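# Unload four cartons from pallet onto the taped table area

## Task

Transfer every one of the four cartons from the pallet to the table. Each must lie flat, entirely inside the blue tape outline, not resting on another carton, with the same face up as at the start. Each must stay in place on its own, without the robot holding it. At the end the robot must release everything and move away.

## Robot and tools

Robot: one six-joint arm (UR12e type) on a base that may be slightly tilted. It carries a vacuum tool with four suction cups on two air channels. Channel a has the two cups at y = -70 mm and channel b the two at y = +70 mm, each pair at x = -35 and +35 mm, measured in the cup point frame. The cup point is the centre of the four rims, and the cups point along its +z axis. Each rim is 36 mm wide. The tool body reaches 148 mm to either side along the cup point's y. Under vacuum the cups shorten, so a held part sits up to about 12 mm nearer the tool than the cup point suggests.

Frames: results report poses in the scene frame. Its origin is on the table top under the base, +z is up, and +y is to the left when facing along +x. Positions are in metres and orientation is a quaternion in w,x,y,z order. Motion commands, by contrast, are offsets in the cup point's own axes.

execute_actions(actions): a list of actions run one after another. Each action is a list of up to 15 rows, one row per 1/30 s control step. If there are fewer than 15 rows, the last row repeats until 15 steps have run, so one action lasts 0.5 s. For this single arm each row is 8 numbers in [-1, 1]: dx, dy, dz, rx, ry, rz, suction_a, suction_b. The first six are an offset from the cup point's measured pose at the start of that action, in cup point axes. Rows do not add up: every row refers back to that same start pose. In the first action of a call, the start is the last pose any result reported. Scaling: 1.0 equals 0.6 m for dx to dz and 180 degrees for rx to rz. rx, ry, rz form a single rotation vector. suction_a and suction_b are absolute settings, not offsets, given as a fraction of full vacuum (about 75 kPa). A value of 0.01 or lower switches that channel off, and each channel keeps its last setting. An empty actions list just returns the current state and images. Each step's commanded pose is clipped to within 100 mm and 16 degrees of the measured pose, so large offsets need several actions. The arm also trails commands by about 0.17 s.

move(target, speed, stop_force, blocking): drives the cup point along a straight path toward one target. target is one 8-number row, built like an execute_actions row. Its six motion values are an offset in cup point axes from the pose in the latest result that showed one. The suction values are applied as the move starts, and the move does not wait for them. speed is in m/s, from 0.002 to 0.5, default 0.25; rotation is capped at twice that value in rad/s. A path lasts 0.5 to 10 s and is cut off at 10 s. stop_force (N, 13 to 80, optional) ends the path once the wrist sensor feels that much extra push against the direction of travel for two steps. The arm then backs up two steps and holds. It is refused during the first 0.2 s of the scene, it is unreliable on moves that rotate, and it must be left out when moving away from a surface you are pressing on. Use it with a very low speed when feeling for contact. blocking=false returns after 0.5 s while the arm keeps going; it cannot be combined with stop_force, and other motion calls are refused until wait or stop shows the move has ended. The move: line reports the outcome: done, contact, held, off_target, moving or fault. It also reports limits (paced means the sent pose was clipped; held means some steps were blocked) and the remaining distance to the target.

wait(seconds): 0 to 10 s. The scene keeps running and the arm holds its last command; it returns early if a running move ends. stop(): brakes a running move; the suction keeps its setting. zoom_image(camera, region): camera is one of cam_head_left, cam_head_right, cam_high, cam_low, cam_wrist. region is [x0, y0, x1, y1] in pixels, at most 504 by 504. read_manual(section): returns only licence text. finished_scene(scene): pass the current scene's number. Call it only once the cartons are settled, released, and the tool is clear. It cannot be undone.

Reading results: the state line holds the cup point's position, quaternion and velocities. Hand target is the pose the controller is currently heading for. A pose unreachable line means the clearance check altered or blocked the command. Step readings list positions at some steps; HELD flags a step where the command was held back. suction_measured_a and _b show the vacuum each channel reached. A channel with no seal stays near 0. A good seal settles up to 0.17 below the command, or 0.27 with both channels on. part_present turns 1 at 0.54 and drops back at 0.49. Wrist force and torque are in cup point axes and point from the contact back into the arm. They carry an offset of up to about 5.5 N and noise of up to 3.4 N, and saturate near 100 N. MOTOR HOT appears at 70 °C, and at 85 °C the arm brakes until it cools.

Gripping: press a channel's two cups fully onto a flat, smooth face of the carton. Edges, seams or holes under a rim will leak. If one cup of an active channel is over nothing, the other channel loses its vacuum too, because one pump feeds both. To release, set the carton down on its support, switch both channels off, and lift more than 15 mm. A cup sealed to the table pins the tool; switch that channel off to free it.

Avoid: the arm is stiff, so never aim far past a contact without stop_force and a slow speed. A fault stop lasting 10 s happens at 150 N of outside force or at a joint's load limit (shoulder 297 N m, elbow 135, wrists 48.6). Moves do not steer around obstacles, and faster contacts hit harder. Dropping, slamming or knocking anything off the table is penalised, and knocking something off ends the scene. Loose cartons may occasionally get nudged, so check their final positions in the camera images before finishing.

Each tool is called after ">>>" as a command line: name --argument value for each argument, lists and objects as JSON in quotes; but a table of rows of numbers goes row by row, as --pt "numbers of a row", without its own name.

## Session

>>> execute_actions --actions '[]'

Scene clock: 0.00 s.
end_effector_position=(+0.6284, +0.0145, +0.4846) suction_measured_a=0.01 part_present_a=0 suction_measured_b=0.01 part_present_b=0 end_effector_quat_wxyz=(+0.000, +0.699, +0.715, +0.001) end_effector_velocity=(-0.000, +0.001, -0.001) end_effector_angular_velocity=(-0.000, +0.001, +0.001)
Joint positions: [-0.28  -1.703  1.857 -1.726 -1.571 -1.851]
Joint velocities: [ 0.001  0.     0.001 -0.    -0.001 -0.   ]
Motor temperatures (°C, as the motors report them): [23 19 20 31 29 28]
Wrist force (N, on the end effector, along its own x y z axes, offset not removed): no reading
Wrist torque (N m, same axes, about the end effector's origin, offset not removed): no reading
Hand target: +0.628, +0.014, +0.485; +0.000, +0.699, +0.715, +0.001

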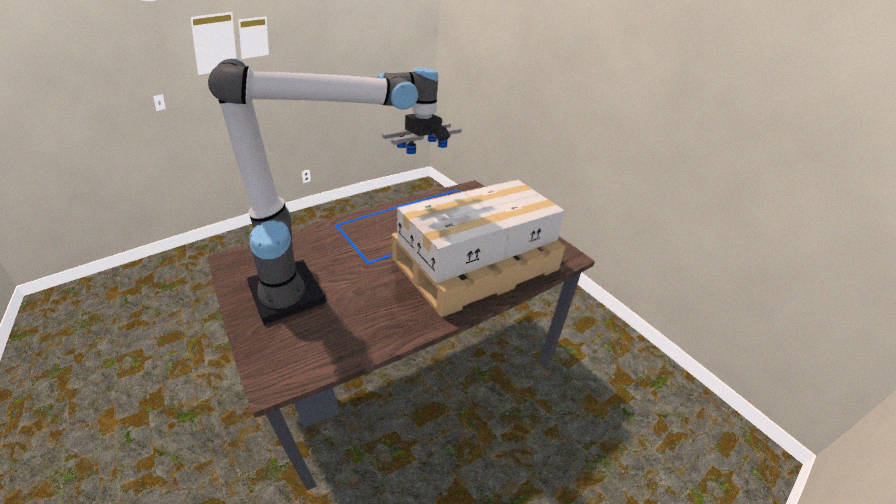

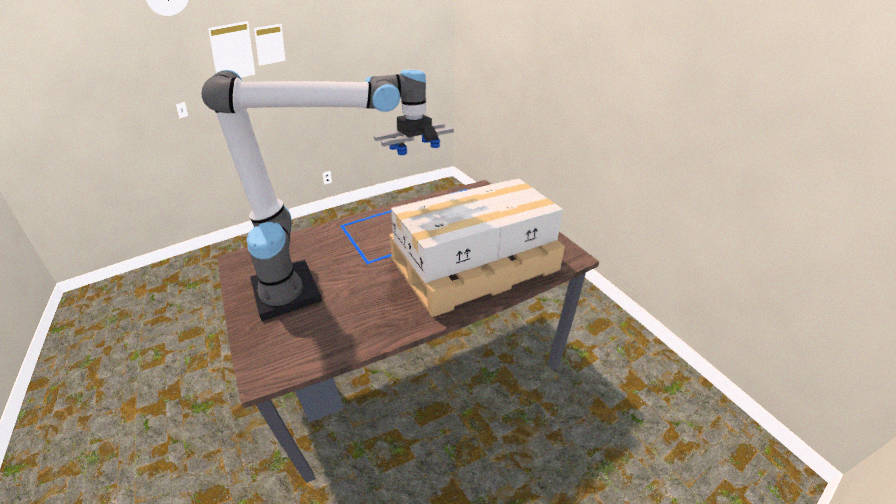

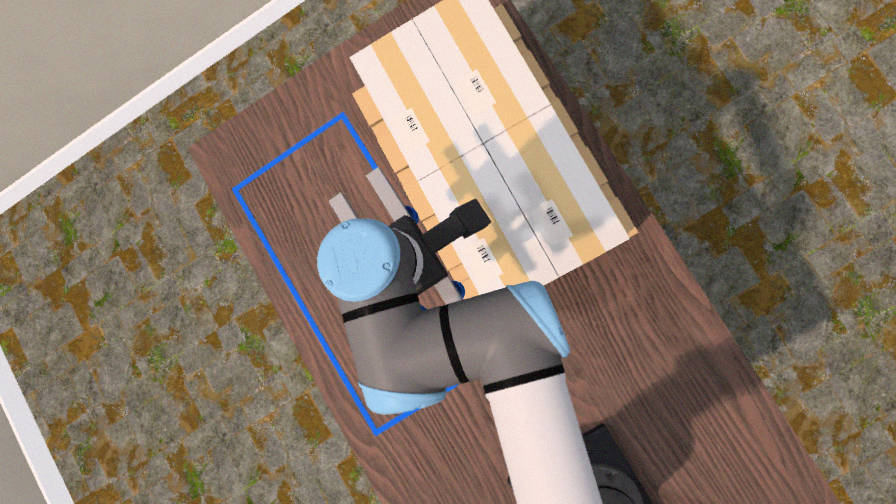

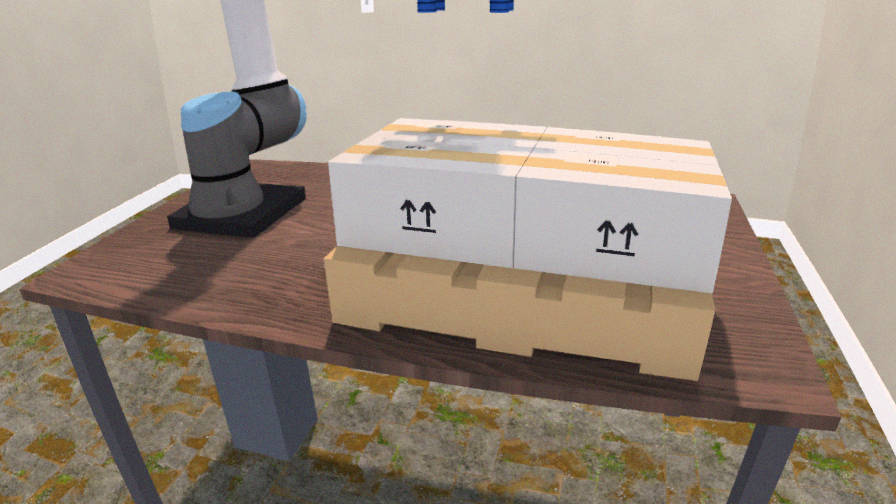

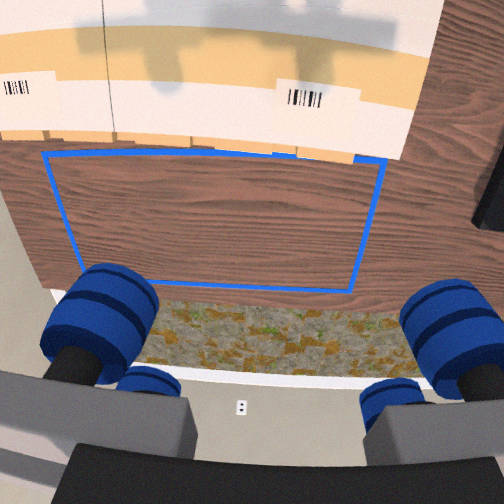

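>>> move --target '[-0.65,0.15,-0.2,0,0,-0.007,0,0]' --speed 0.4

Scene clock: 33.07 s.
end_effector_position=(+0.7274, -0.3730, +0.6044) suction_measured_a=0.01 part_present_a=0 suction_measured_b=0.01 part_present_b=0 end_effector_quat_wxyz=(+0.000, +0.691, +0.723, +0.000) end_effector_velocity=(+0.002, -0.003, +0.001) end_effector_angular_velocity=(+0.002, -0.001, -0.000)
Joint positions: [-0.711 -1.393  1.329 -1.508 -1.571 -2.304]
Joint velocities: [-0.002  0.005 -0.008  0.003  0.002 -0.001]
Motor temperatures (°C, as the motors report them): [23 19 20 31 29 28]
Wrist force (N, on the end effector, along its own x y z axes, offset not removed): [0.1 -1.5 -2.8]
Wrist torque (N m, same axes, about the end effector's origin, offset not removed): [-0.20 -0.13 0.09]
Hand target: +0.728, -0.373, +0.604; +0.000, +0.691, +0.723, +0.000
Off the commanded pose: 0.000 m, 0 deg.
move: done

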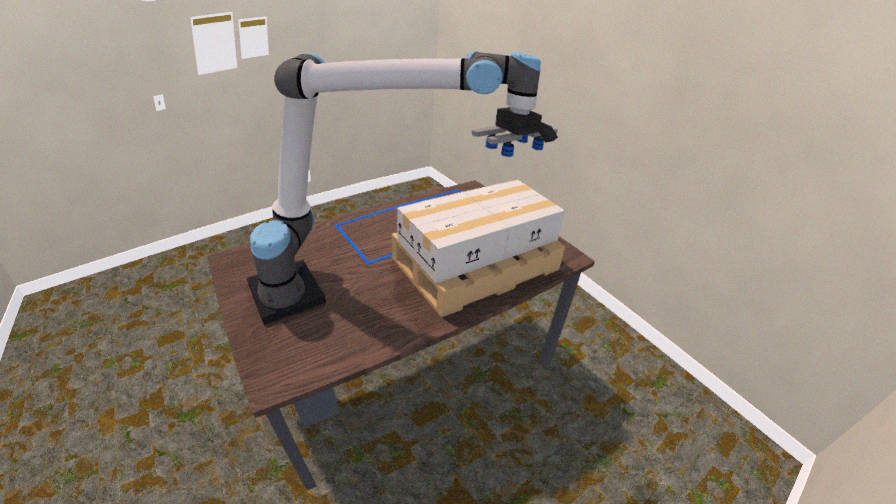

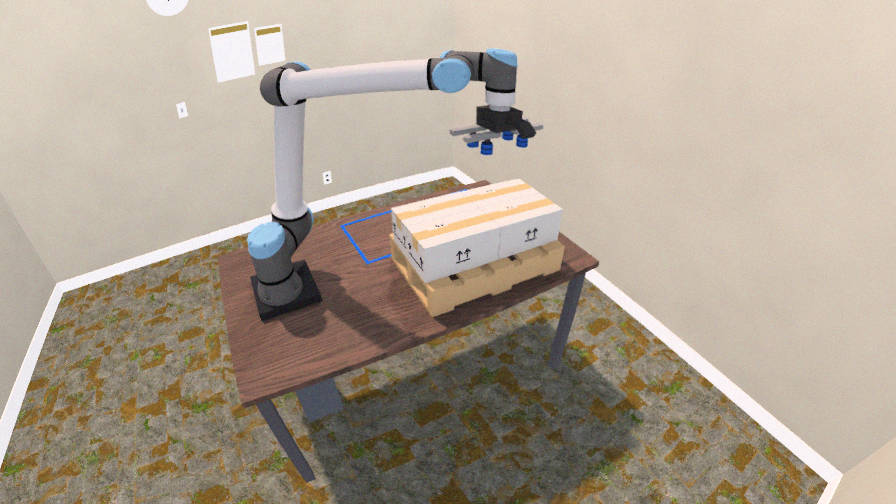

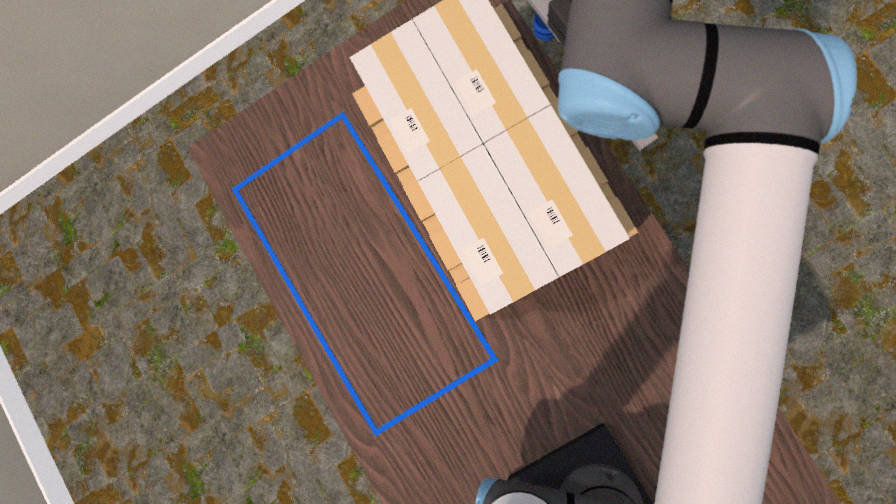

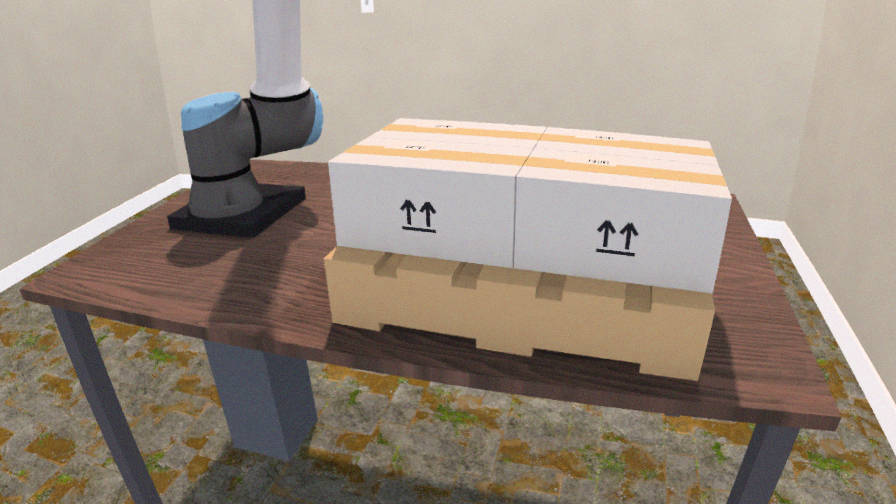

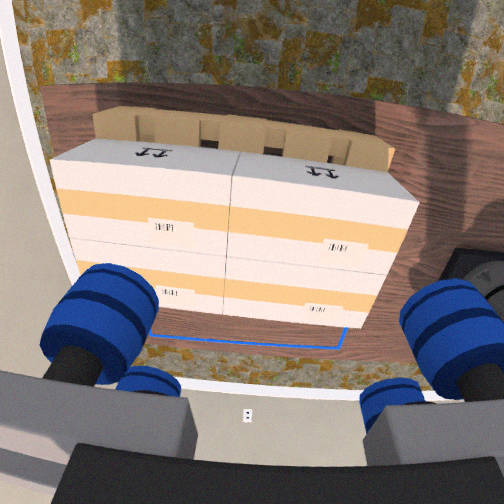

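>>> move --target '[0.427,-0.11,0.3,0,0,0.0144,0,0]' --speed 0.4

Scene clock: 82.10 s.
end_effector_position=(+0.6499, -0.1203, +0.4246) suction_measured_a=0.01 part_present_a=0 suction_measured_b=0.01 part_present_b=0 end_effector_quat_wxyz=(+0.000, +0.707, +0.707, +0.001) end_effector_velocity=(-0.000, +0.003, -0.003) end_effector_angular_velocity=(+0.001, +0.001, -0.001)
Joint positions: [-0.473 -1.625  1.895 -1.841 -1.571 -2.02 ]
Joint velocities: [ 0.003  0.     0.005 -0.004  0.     0.004]
Motor temperatures (°C, as the motors report them): [23 19 20 31 29 28]
Wrist force (N, on the end effector, along its own x y z axes, offset not removed): [0.4 -1.6 -1.8]
Wrist torque (N m, same axes, about the end effector's origin, offset not removed): [-0.23 -0.23 0.13]
Hand target: +0.650, -0.120, +0.424; +0.000, +0.707, +0.707, +0.001
Off the commanded pose: 0.000 m, 0 deg.
move: done

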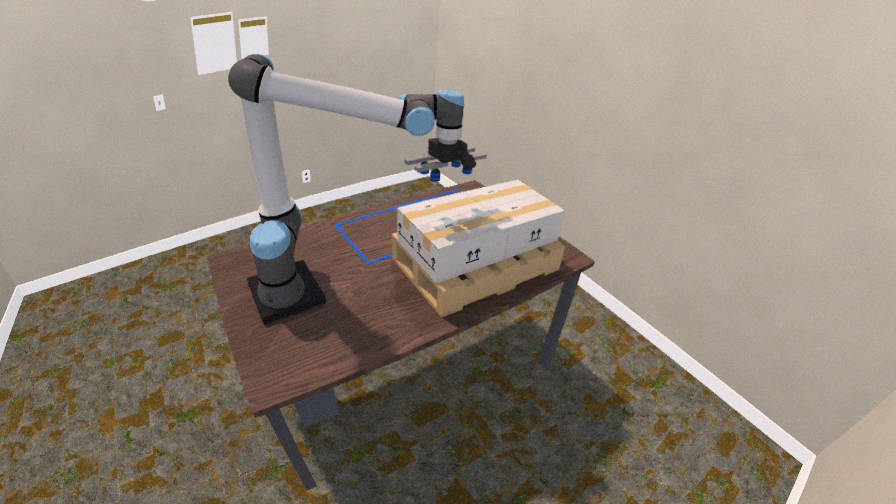

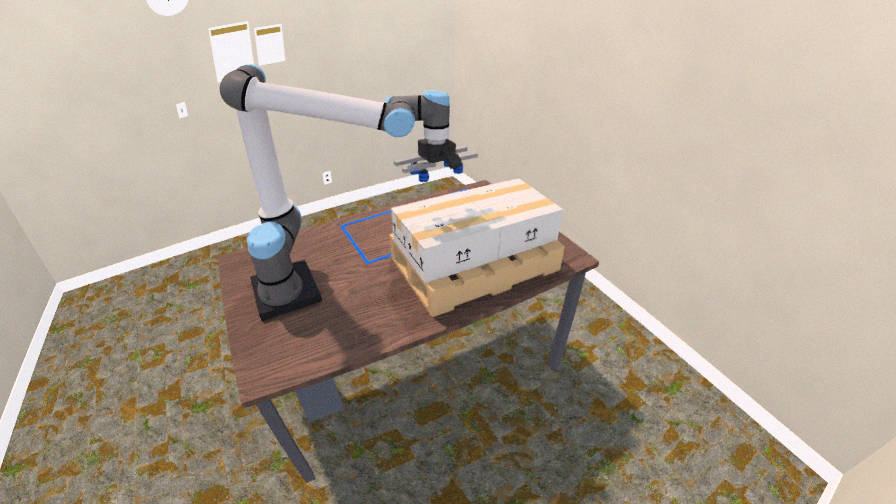

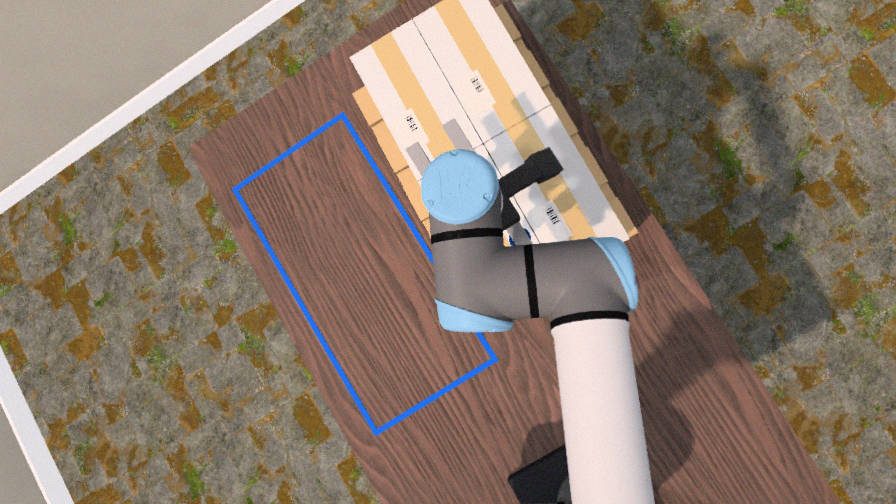

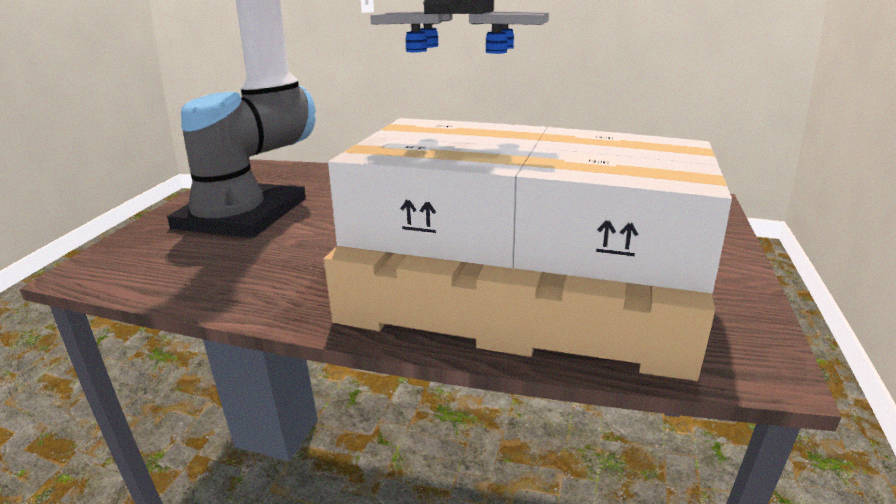

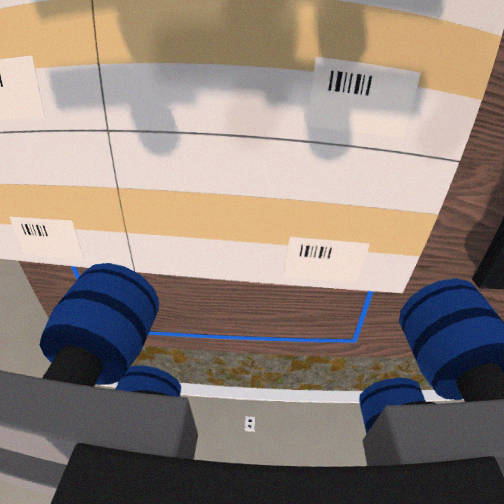

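>>> move --target '[0.012,-0.032,0.205,0,0,0.016,0,0]' --speed 0.3

>>> move --target '[0,0,0.1,0,0,0,1,1]' --speed 0.015 --stop_force 15

Scene clock: 100.87 s.
end_effector_position=(+0.6307, -0.1130, +0.3020) suction_measured_a=0.01 part_present_a=0 suction_measured_b=0.01 part_present_b=0 end_effector_quat_wxyz=(+0.000, +0.725, +0.689, +0.001) end_effector_velocity=(-0.000, +0.000, -0.003) end_effector_angular_velocity=(-0.001, -0.000, -0.001)
Joint positions: [-0.476 -1.578  2.081 -2.075 -1.571 -1.973]
Joint velocities: [ 0.     0.003  0.004 -0.007 -0.     0.001]
Motor temperatures (°C, as the motors report them): [23 19 20 31 29 28]
Wrist force (N, on the end effector, along its own x y z axes, offset not removed): [2.3 -1.1 -2.3]
Wrist torque (N m, same axes, about the end effector's origin, offset not removed): [-0.24 -0.41 0.06]
Hand target: +0.631, -0.113, +0.302; +0.000, +0.725, +0.689, +0.001
Off the commanded pose: 0.000 m, 0 deg.
move: done

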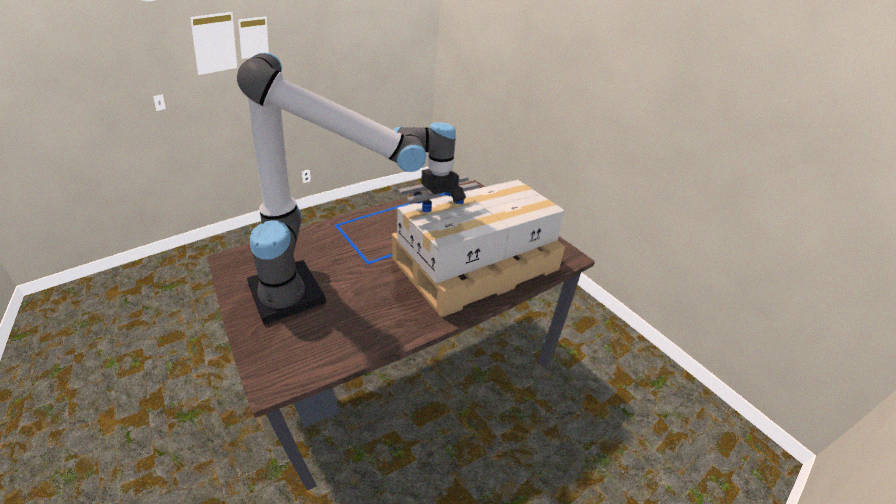

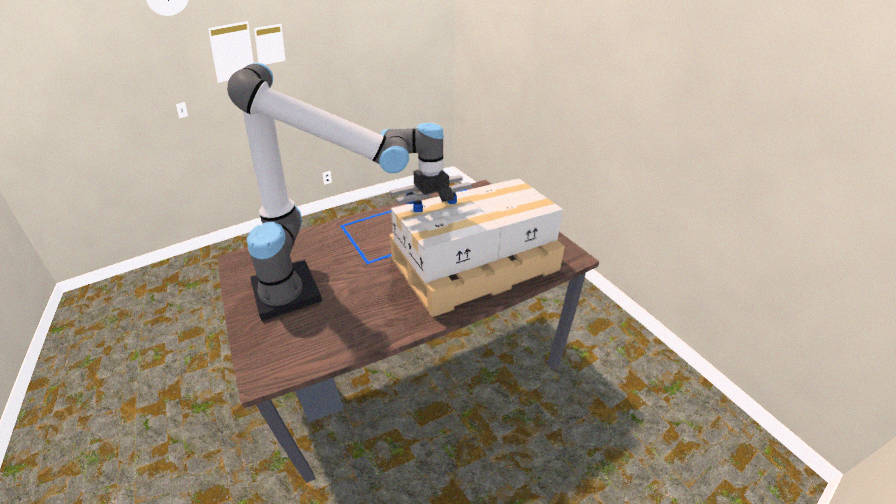

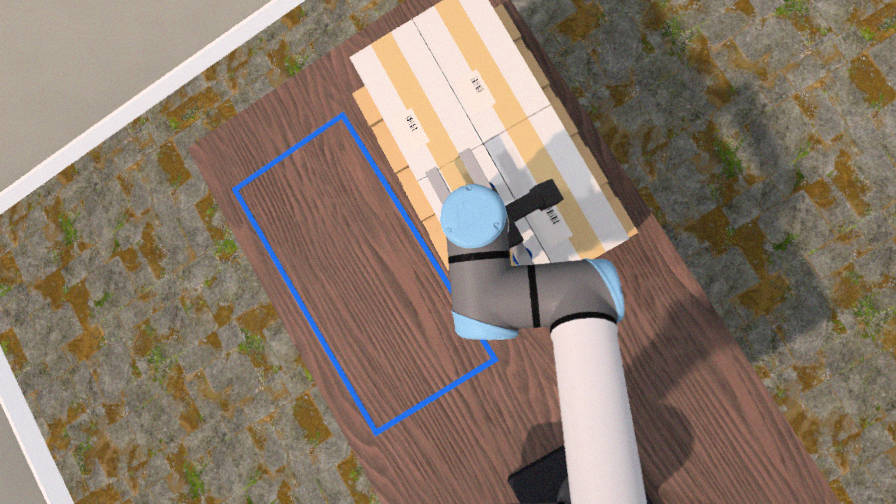

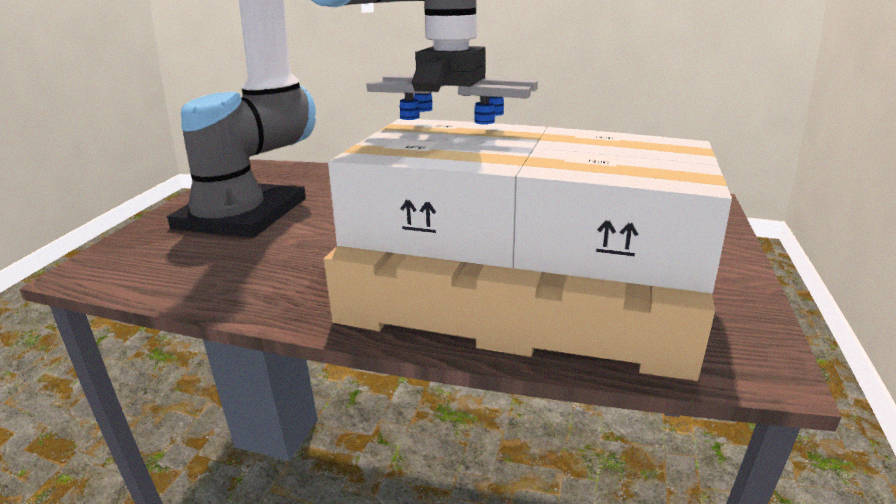

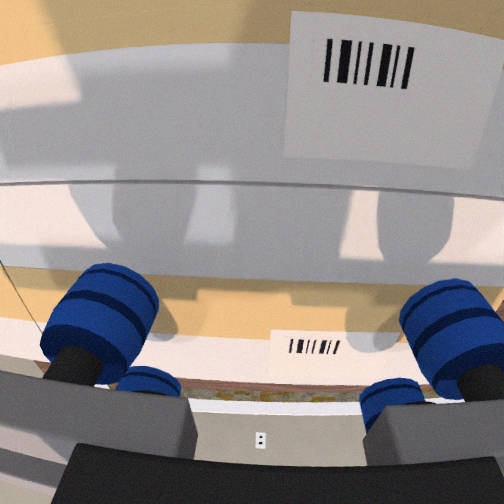

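Scene clock: 104.07 s.
end_effector_position=(+0.6308, -0.1130, +0.2602) suction_measured_a=0.62 part_present_a=1 suction_measured_b=0.62 part_present_b=1 end_effector_quat_wxyz=(+0.000, +0.725, +0.689, +0.001) end_effector_velocity=(-0.000, +0.001, +0.002) end_effector_angular_velocity=(+0.002, +0.005, +0.001)
Joint positions: [-0.476 -1.536  2.124 -2.16  -1.571 -1.973]
Joint velocities: [ 0.001 -0.001 -0.003  0.01  -0.    -0.   ]
Motor temperatures (°C, as the motors report them): [23 19 20 31 29 28]
Wrist force (N, on the end effector, along its own x y z axes, offset not removed): [11.3 -24.7 -59.4]
Wrist torque (N m, same axes, about the end effector's origin, offset not removed): [-1.52 -1.10 -0.02]
Hand target: +0.631, -0.113, +0.261; +0.000, +0.725, +0.689, +0.001
Off the commanded pose: 0.018 m, 0 deg.
move: contact

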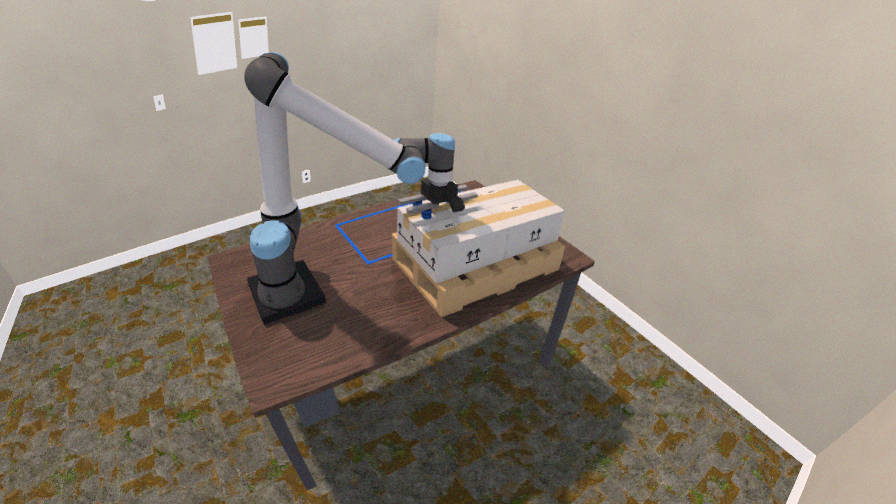

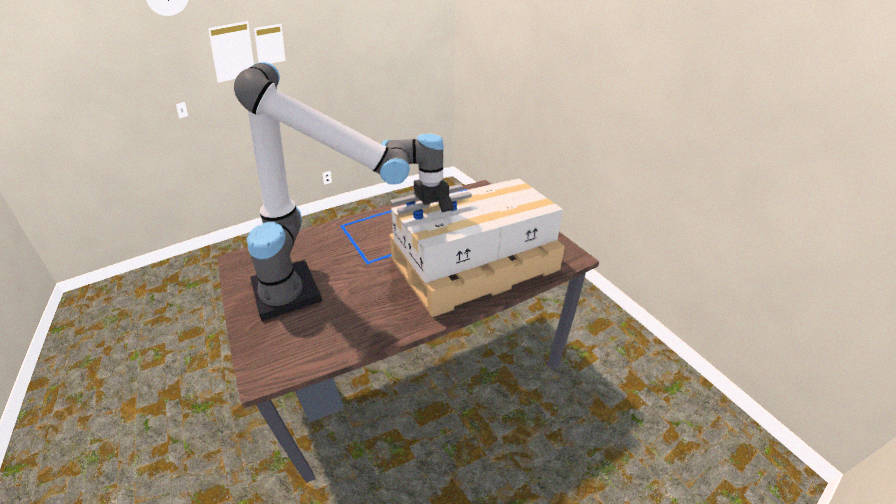

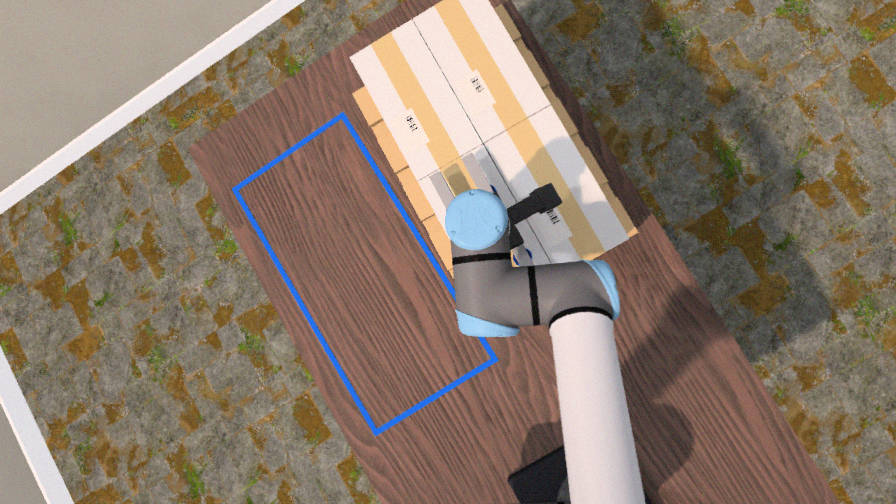

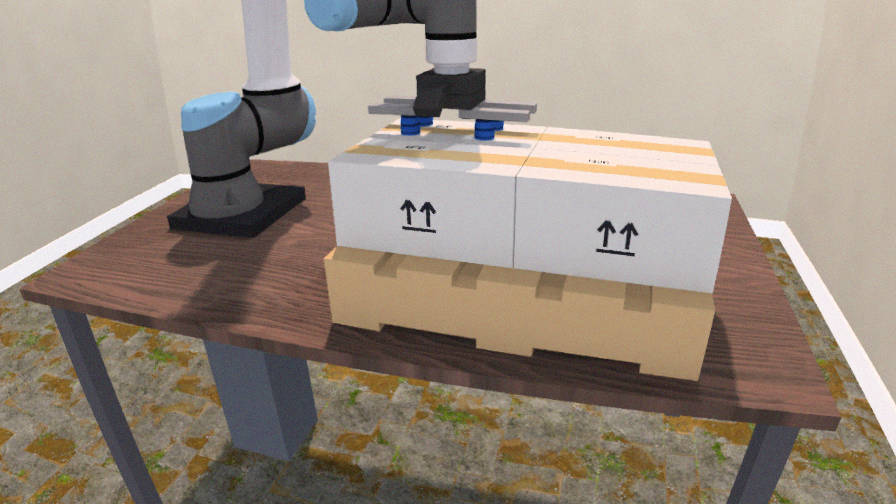

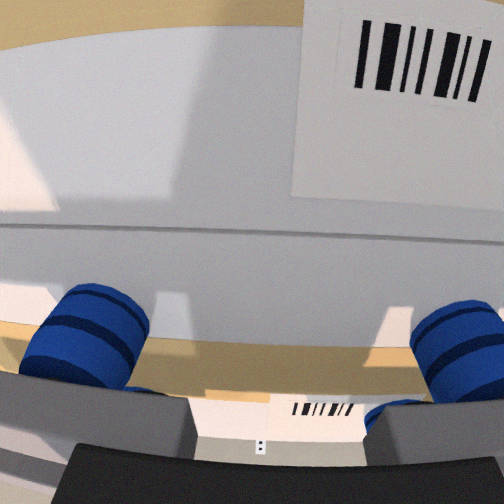

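>>> move --target '[0,0,-0.06,0,0,0,1,1]' --speed 0.08

>>> move --target '[0.5,-0.02,-0.02,0,0,0,1,1]'

Scene clock: 118.23 s.
end_effector_position=(+0.6308, -0.1130, +0.2958) suction_measured_a=0.64 part_present_a=1 suction_measured_b=0.64 part_present_b=1 end_effector_quat_wxyz=(+0.000, +0.725, +0.689, +0.001) end_effector_velocity=(+0.000, -0.000, +0.004) end_effector_angular_velocity=(-0.001, -0.001, -0.000)
Joint positions: [-0.476 -1.572  2.087 -2.087 -1.571 -1.973]
Joint velocities: [-0.    -0.004 -0.004  0.006  0.    -0.   ]
Motor temperatures (°C, as the motors report them): [23 19 20 31 29 28]
Wrist force (N, on the end effector, along its own x y z axes, offset not removed): [1.1 0.0 19.4]
Wrist torque (N m, same axes, about the end effector's origin, offset not removed): [0.69 -0.14 0.01]
Hand target: +0.631, -0.113, +0.296; +0.000, +0.725, +0.689, +0.001
Off the commanded pose: 0.000 m, 0 deg.
move: done

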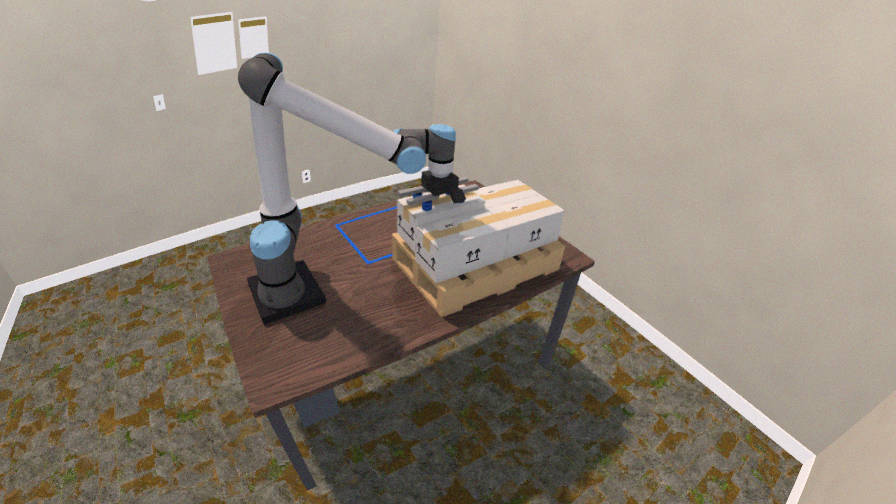

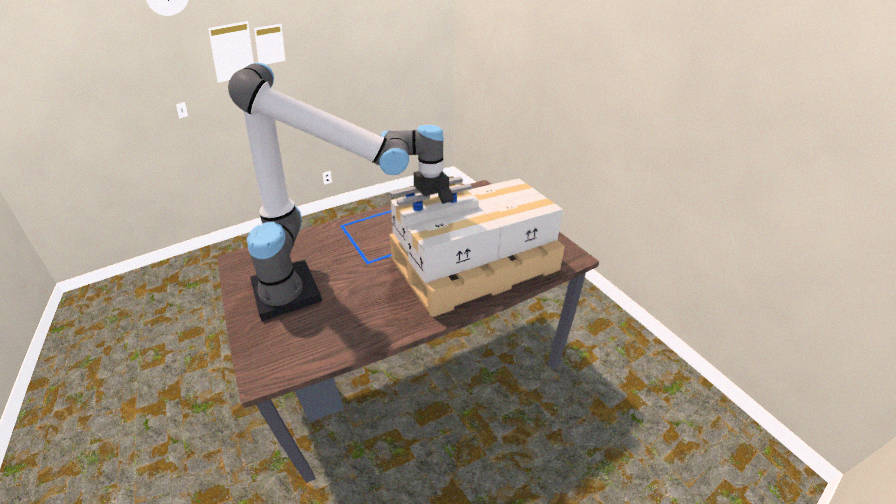

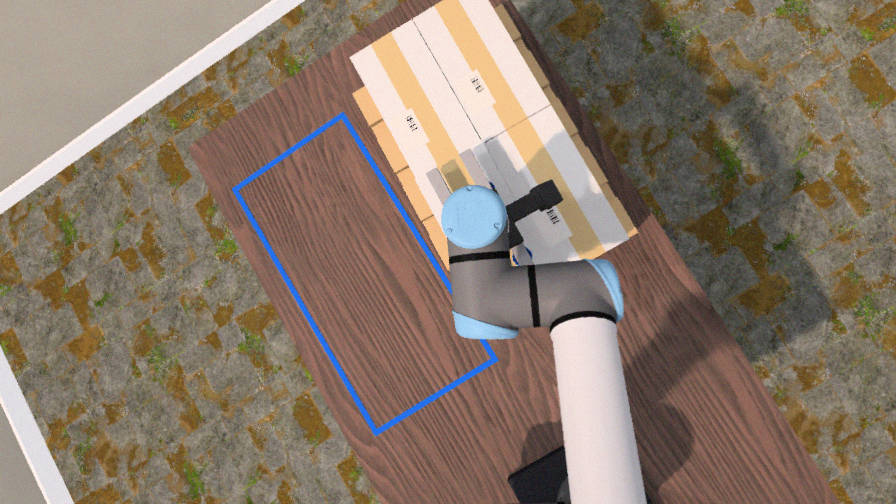

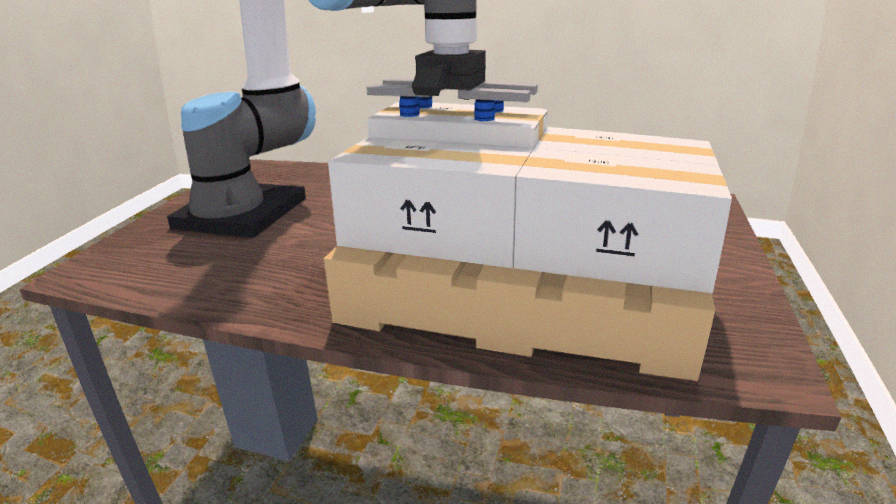

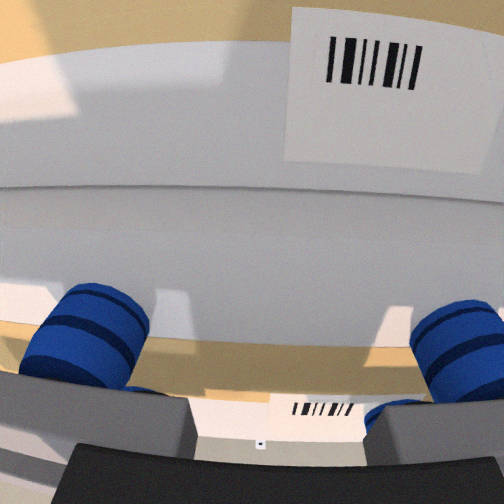

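Scene clock: 120.13 s.
end_effector_position=(+0.6337, +0.1867, +0.3080) suction_measured_a=0.64 part_present_a=1 suction_measured_b=0.64 part_present_b=1 end_effector_quat_wxyz=(+0.000, +0.724, +0.689, +0.001) end_effector_velocity=(+0.001, +0.003, +0.001) end_effector_angular_velocity=(+0.000, -0.001, +0.000)
Joint positions: [-0.003 -1.549  2.04  -2.063 -1.571 -1.501]
Joint velocities: [ 0.005  0.002 -0.003  0.001  0.     0.005]
Motor temperatures (°C, as the motors report them): [23 19 20 31 29 28]
Wrist force (N, on the end effector, along its own x y z axes, offset not removed): [2.2 -0.7 18.6]
Wrist torque (N m, same axes, about the end effector's origin, offset not removed): [0.66 -0.28 0.09]
Hand target: +0.634, +0.187, +0.308; +0.000, +0.725, +0.689, +0.001
Off the commanded pose: 0.001 m, 0 deg.
move: done

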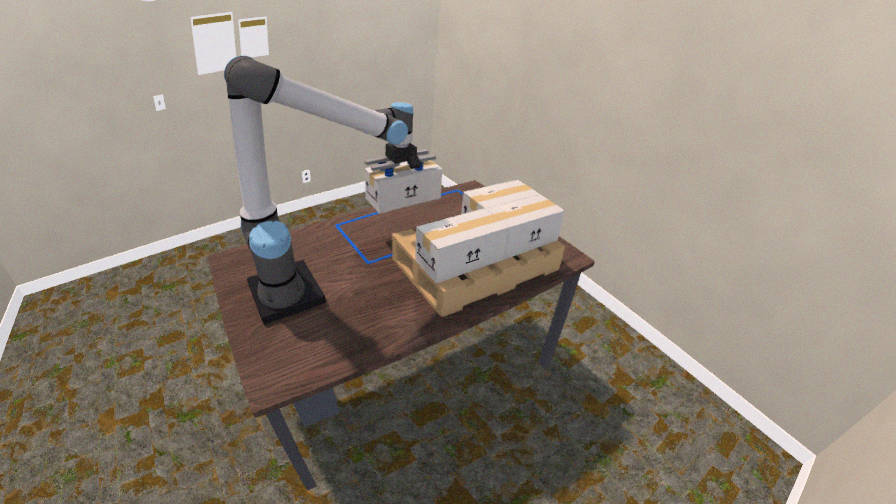

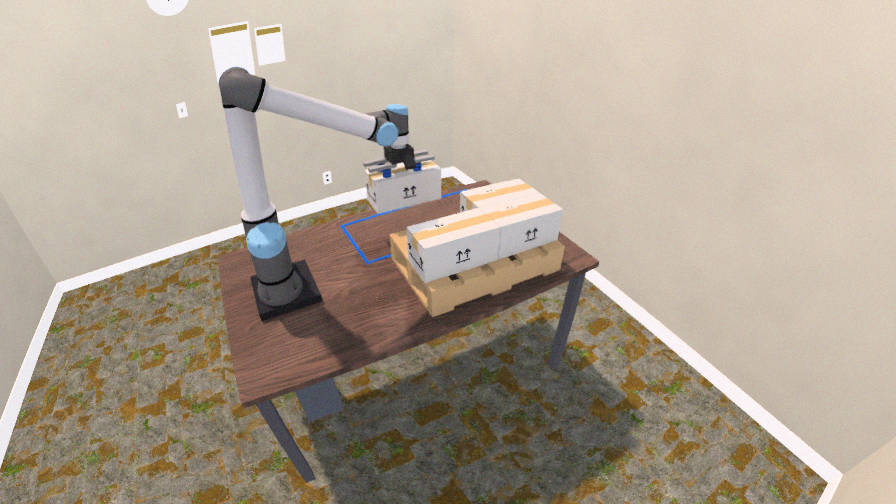

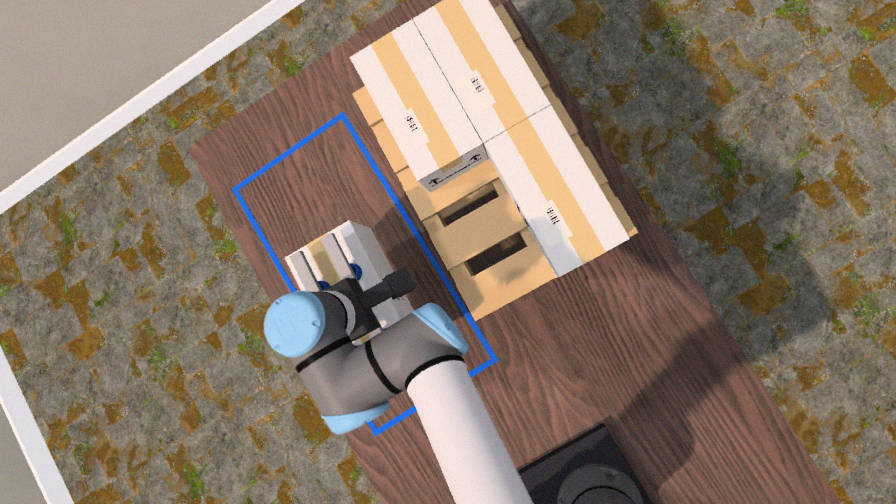

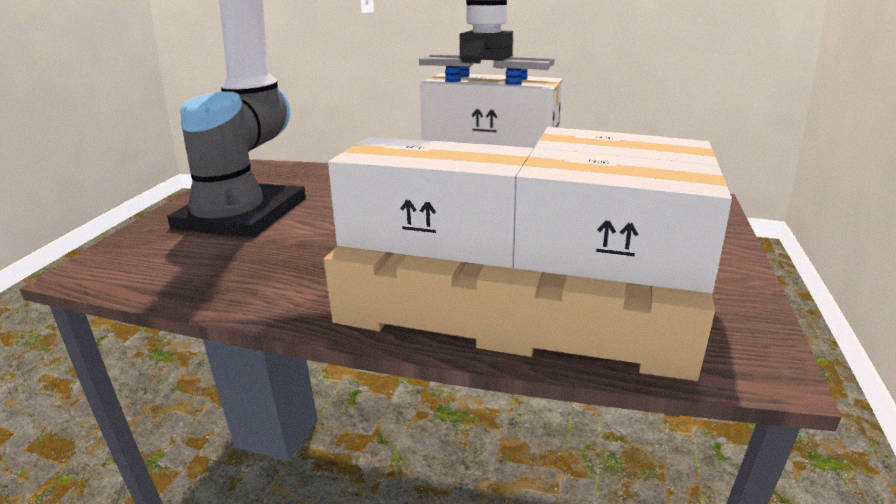

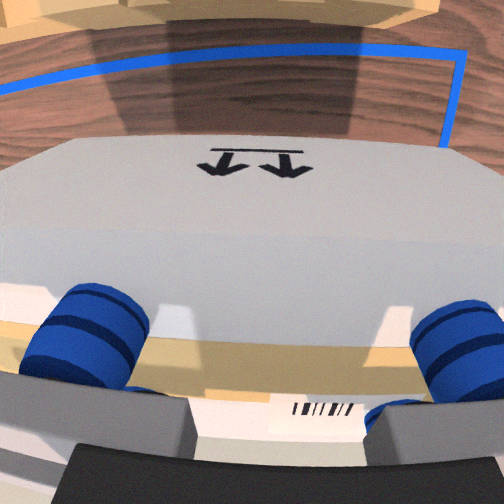

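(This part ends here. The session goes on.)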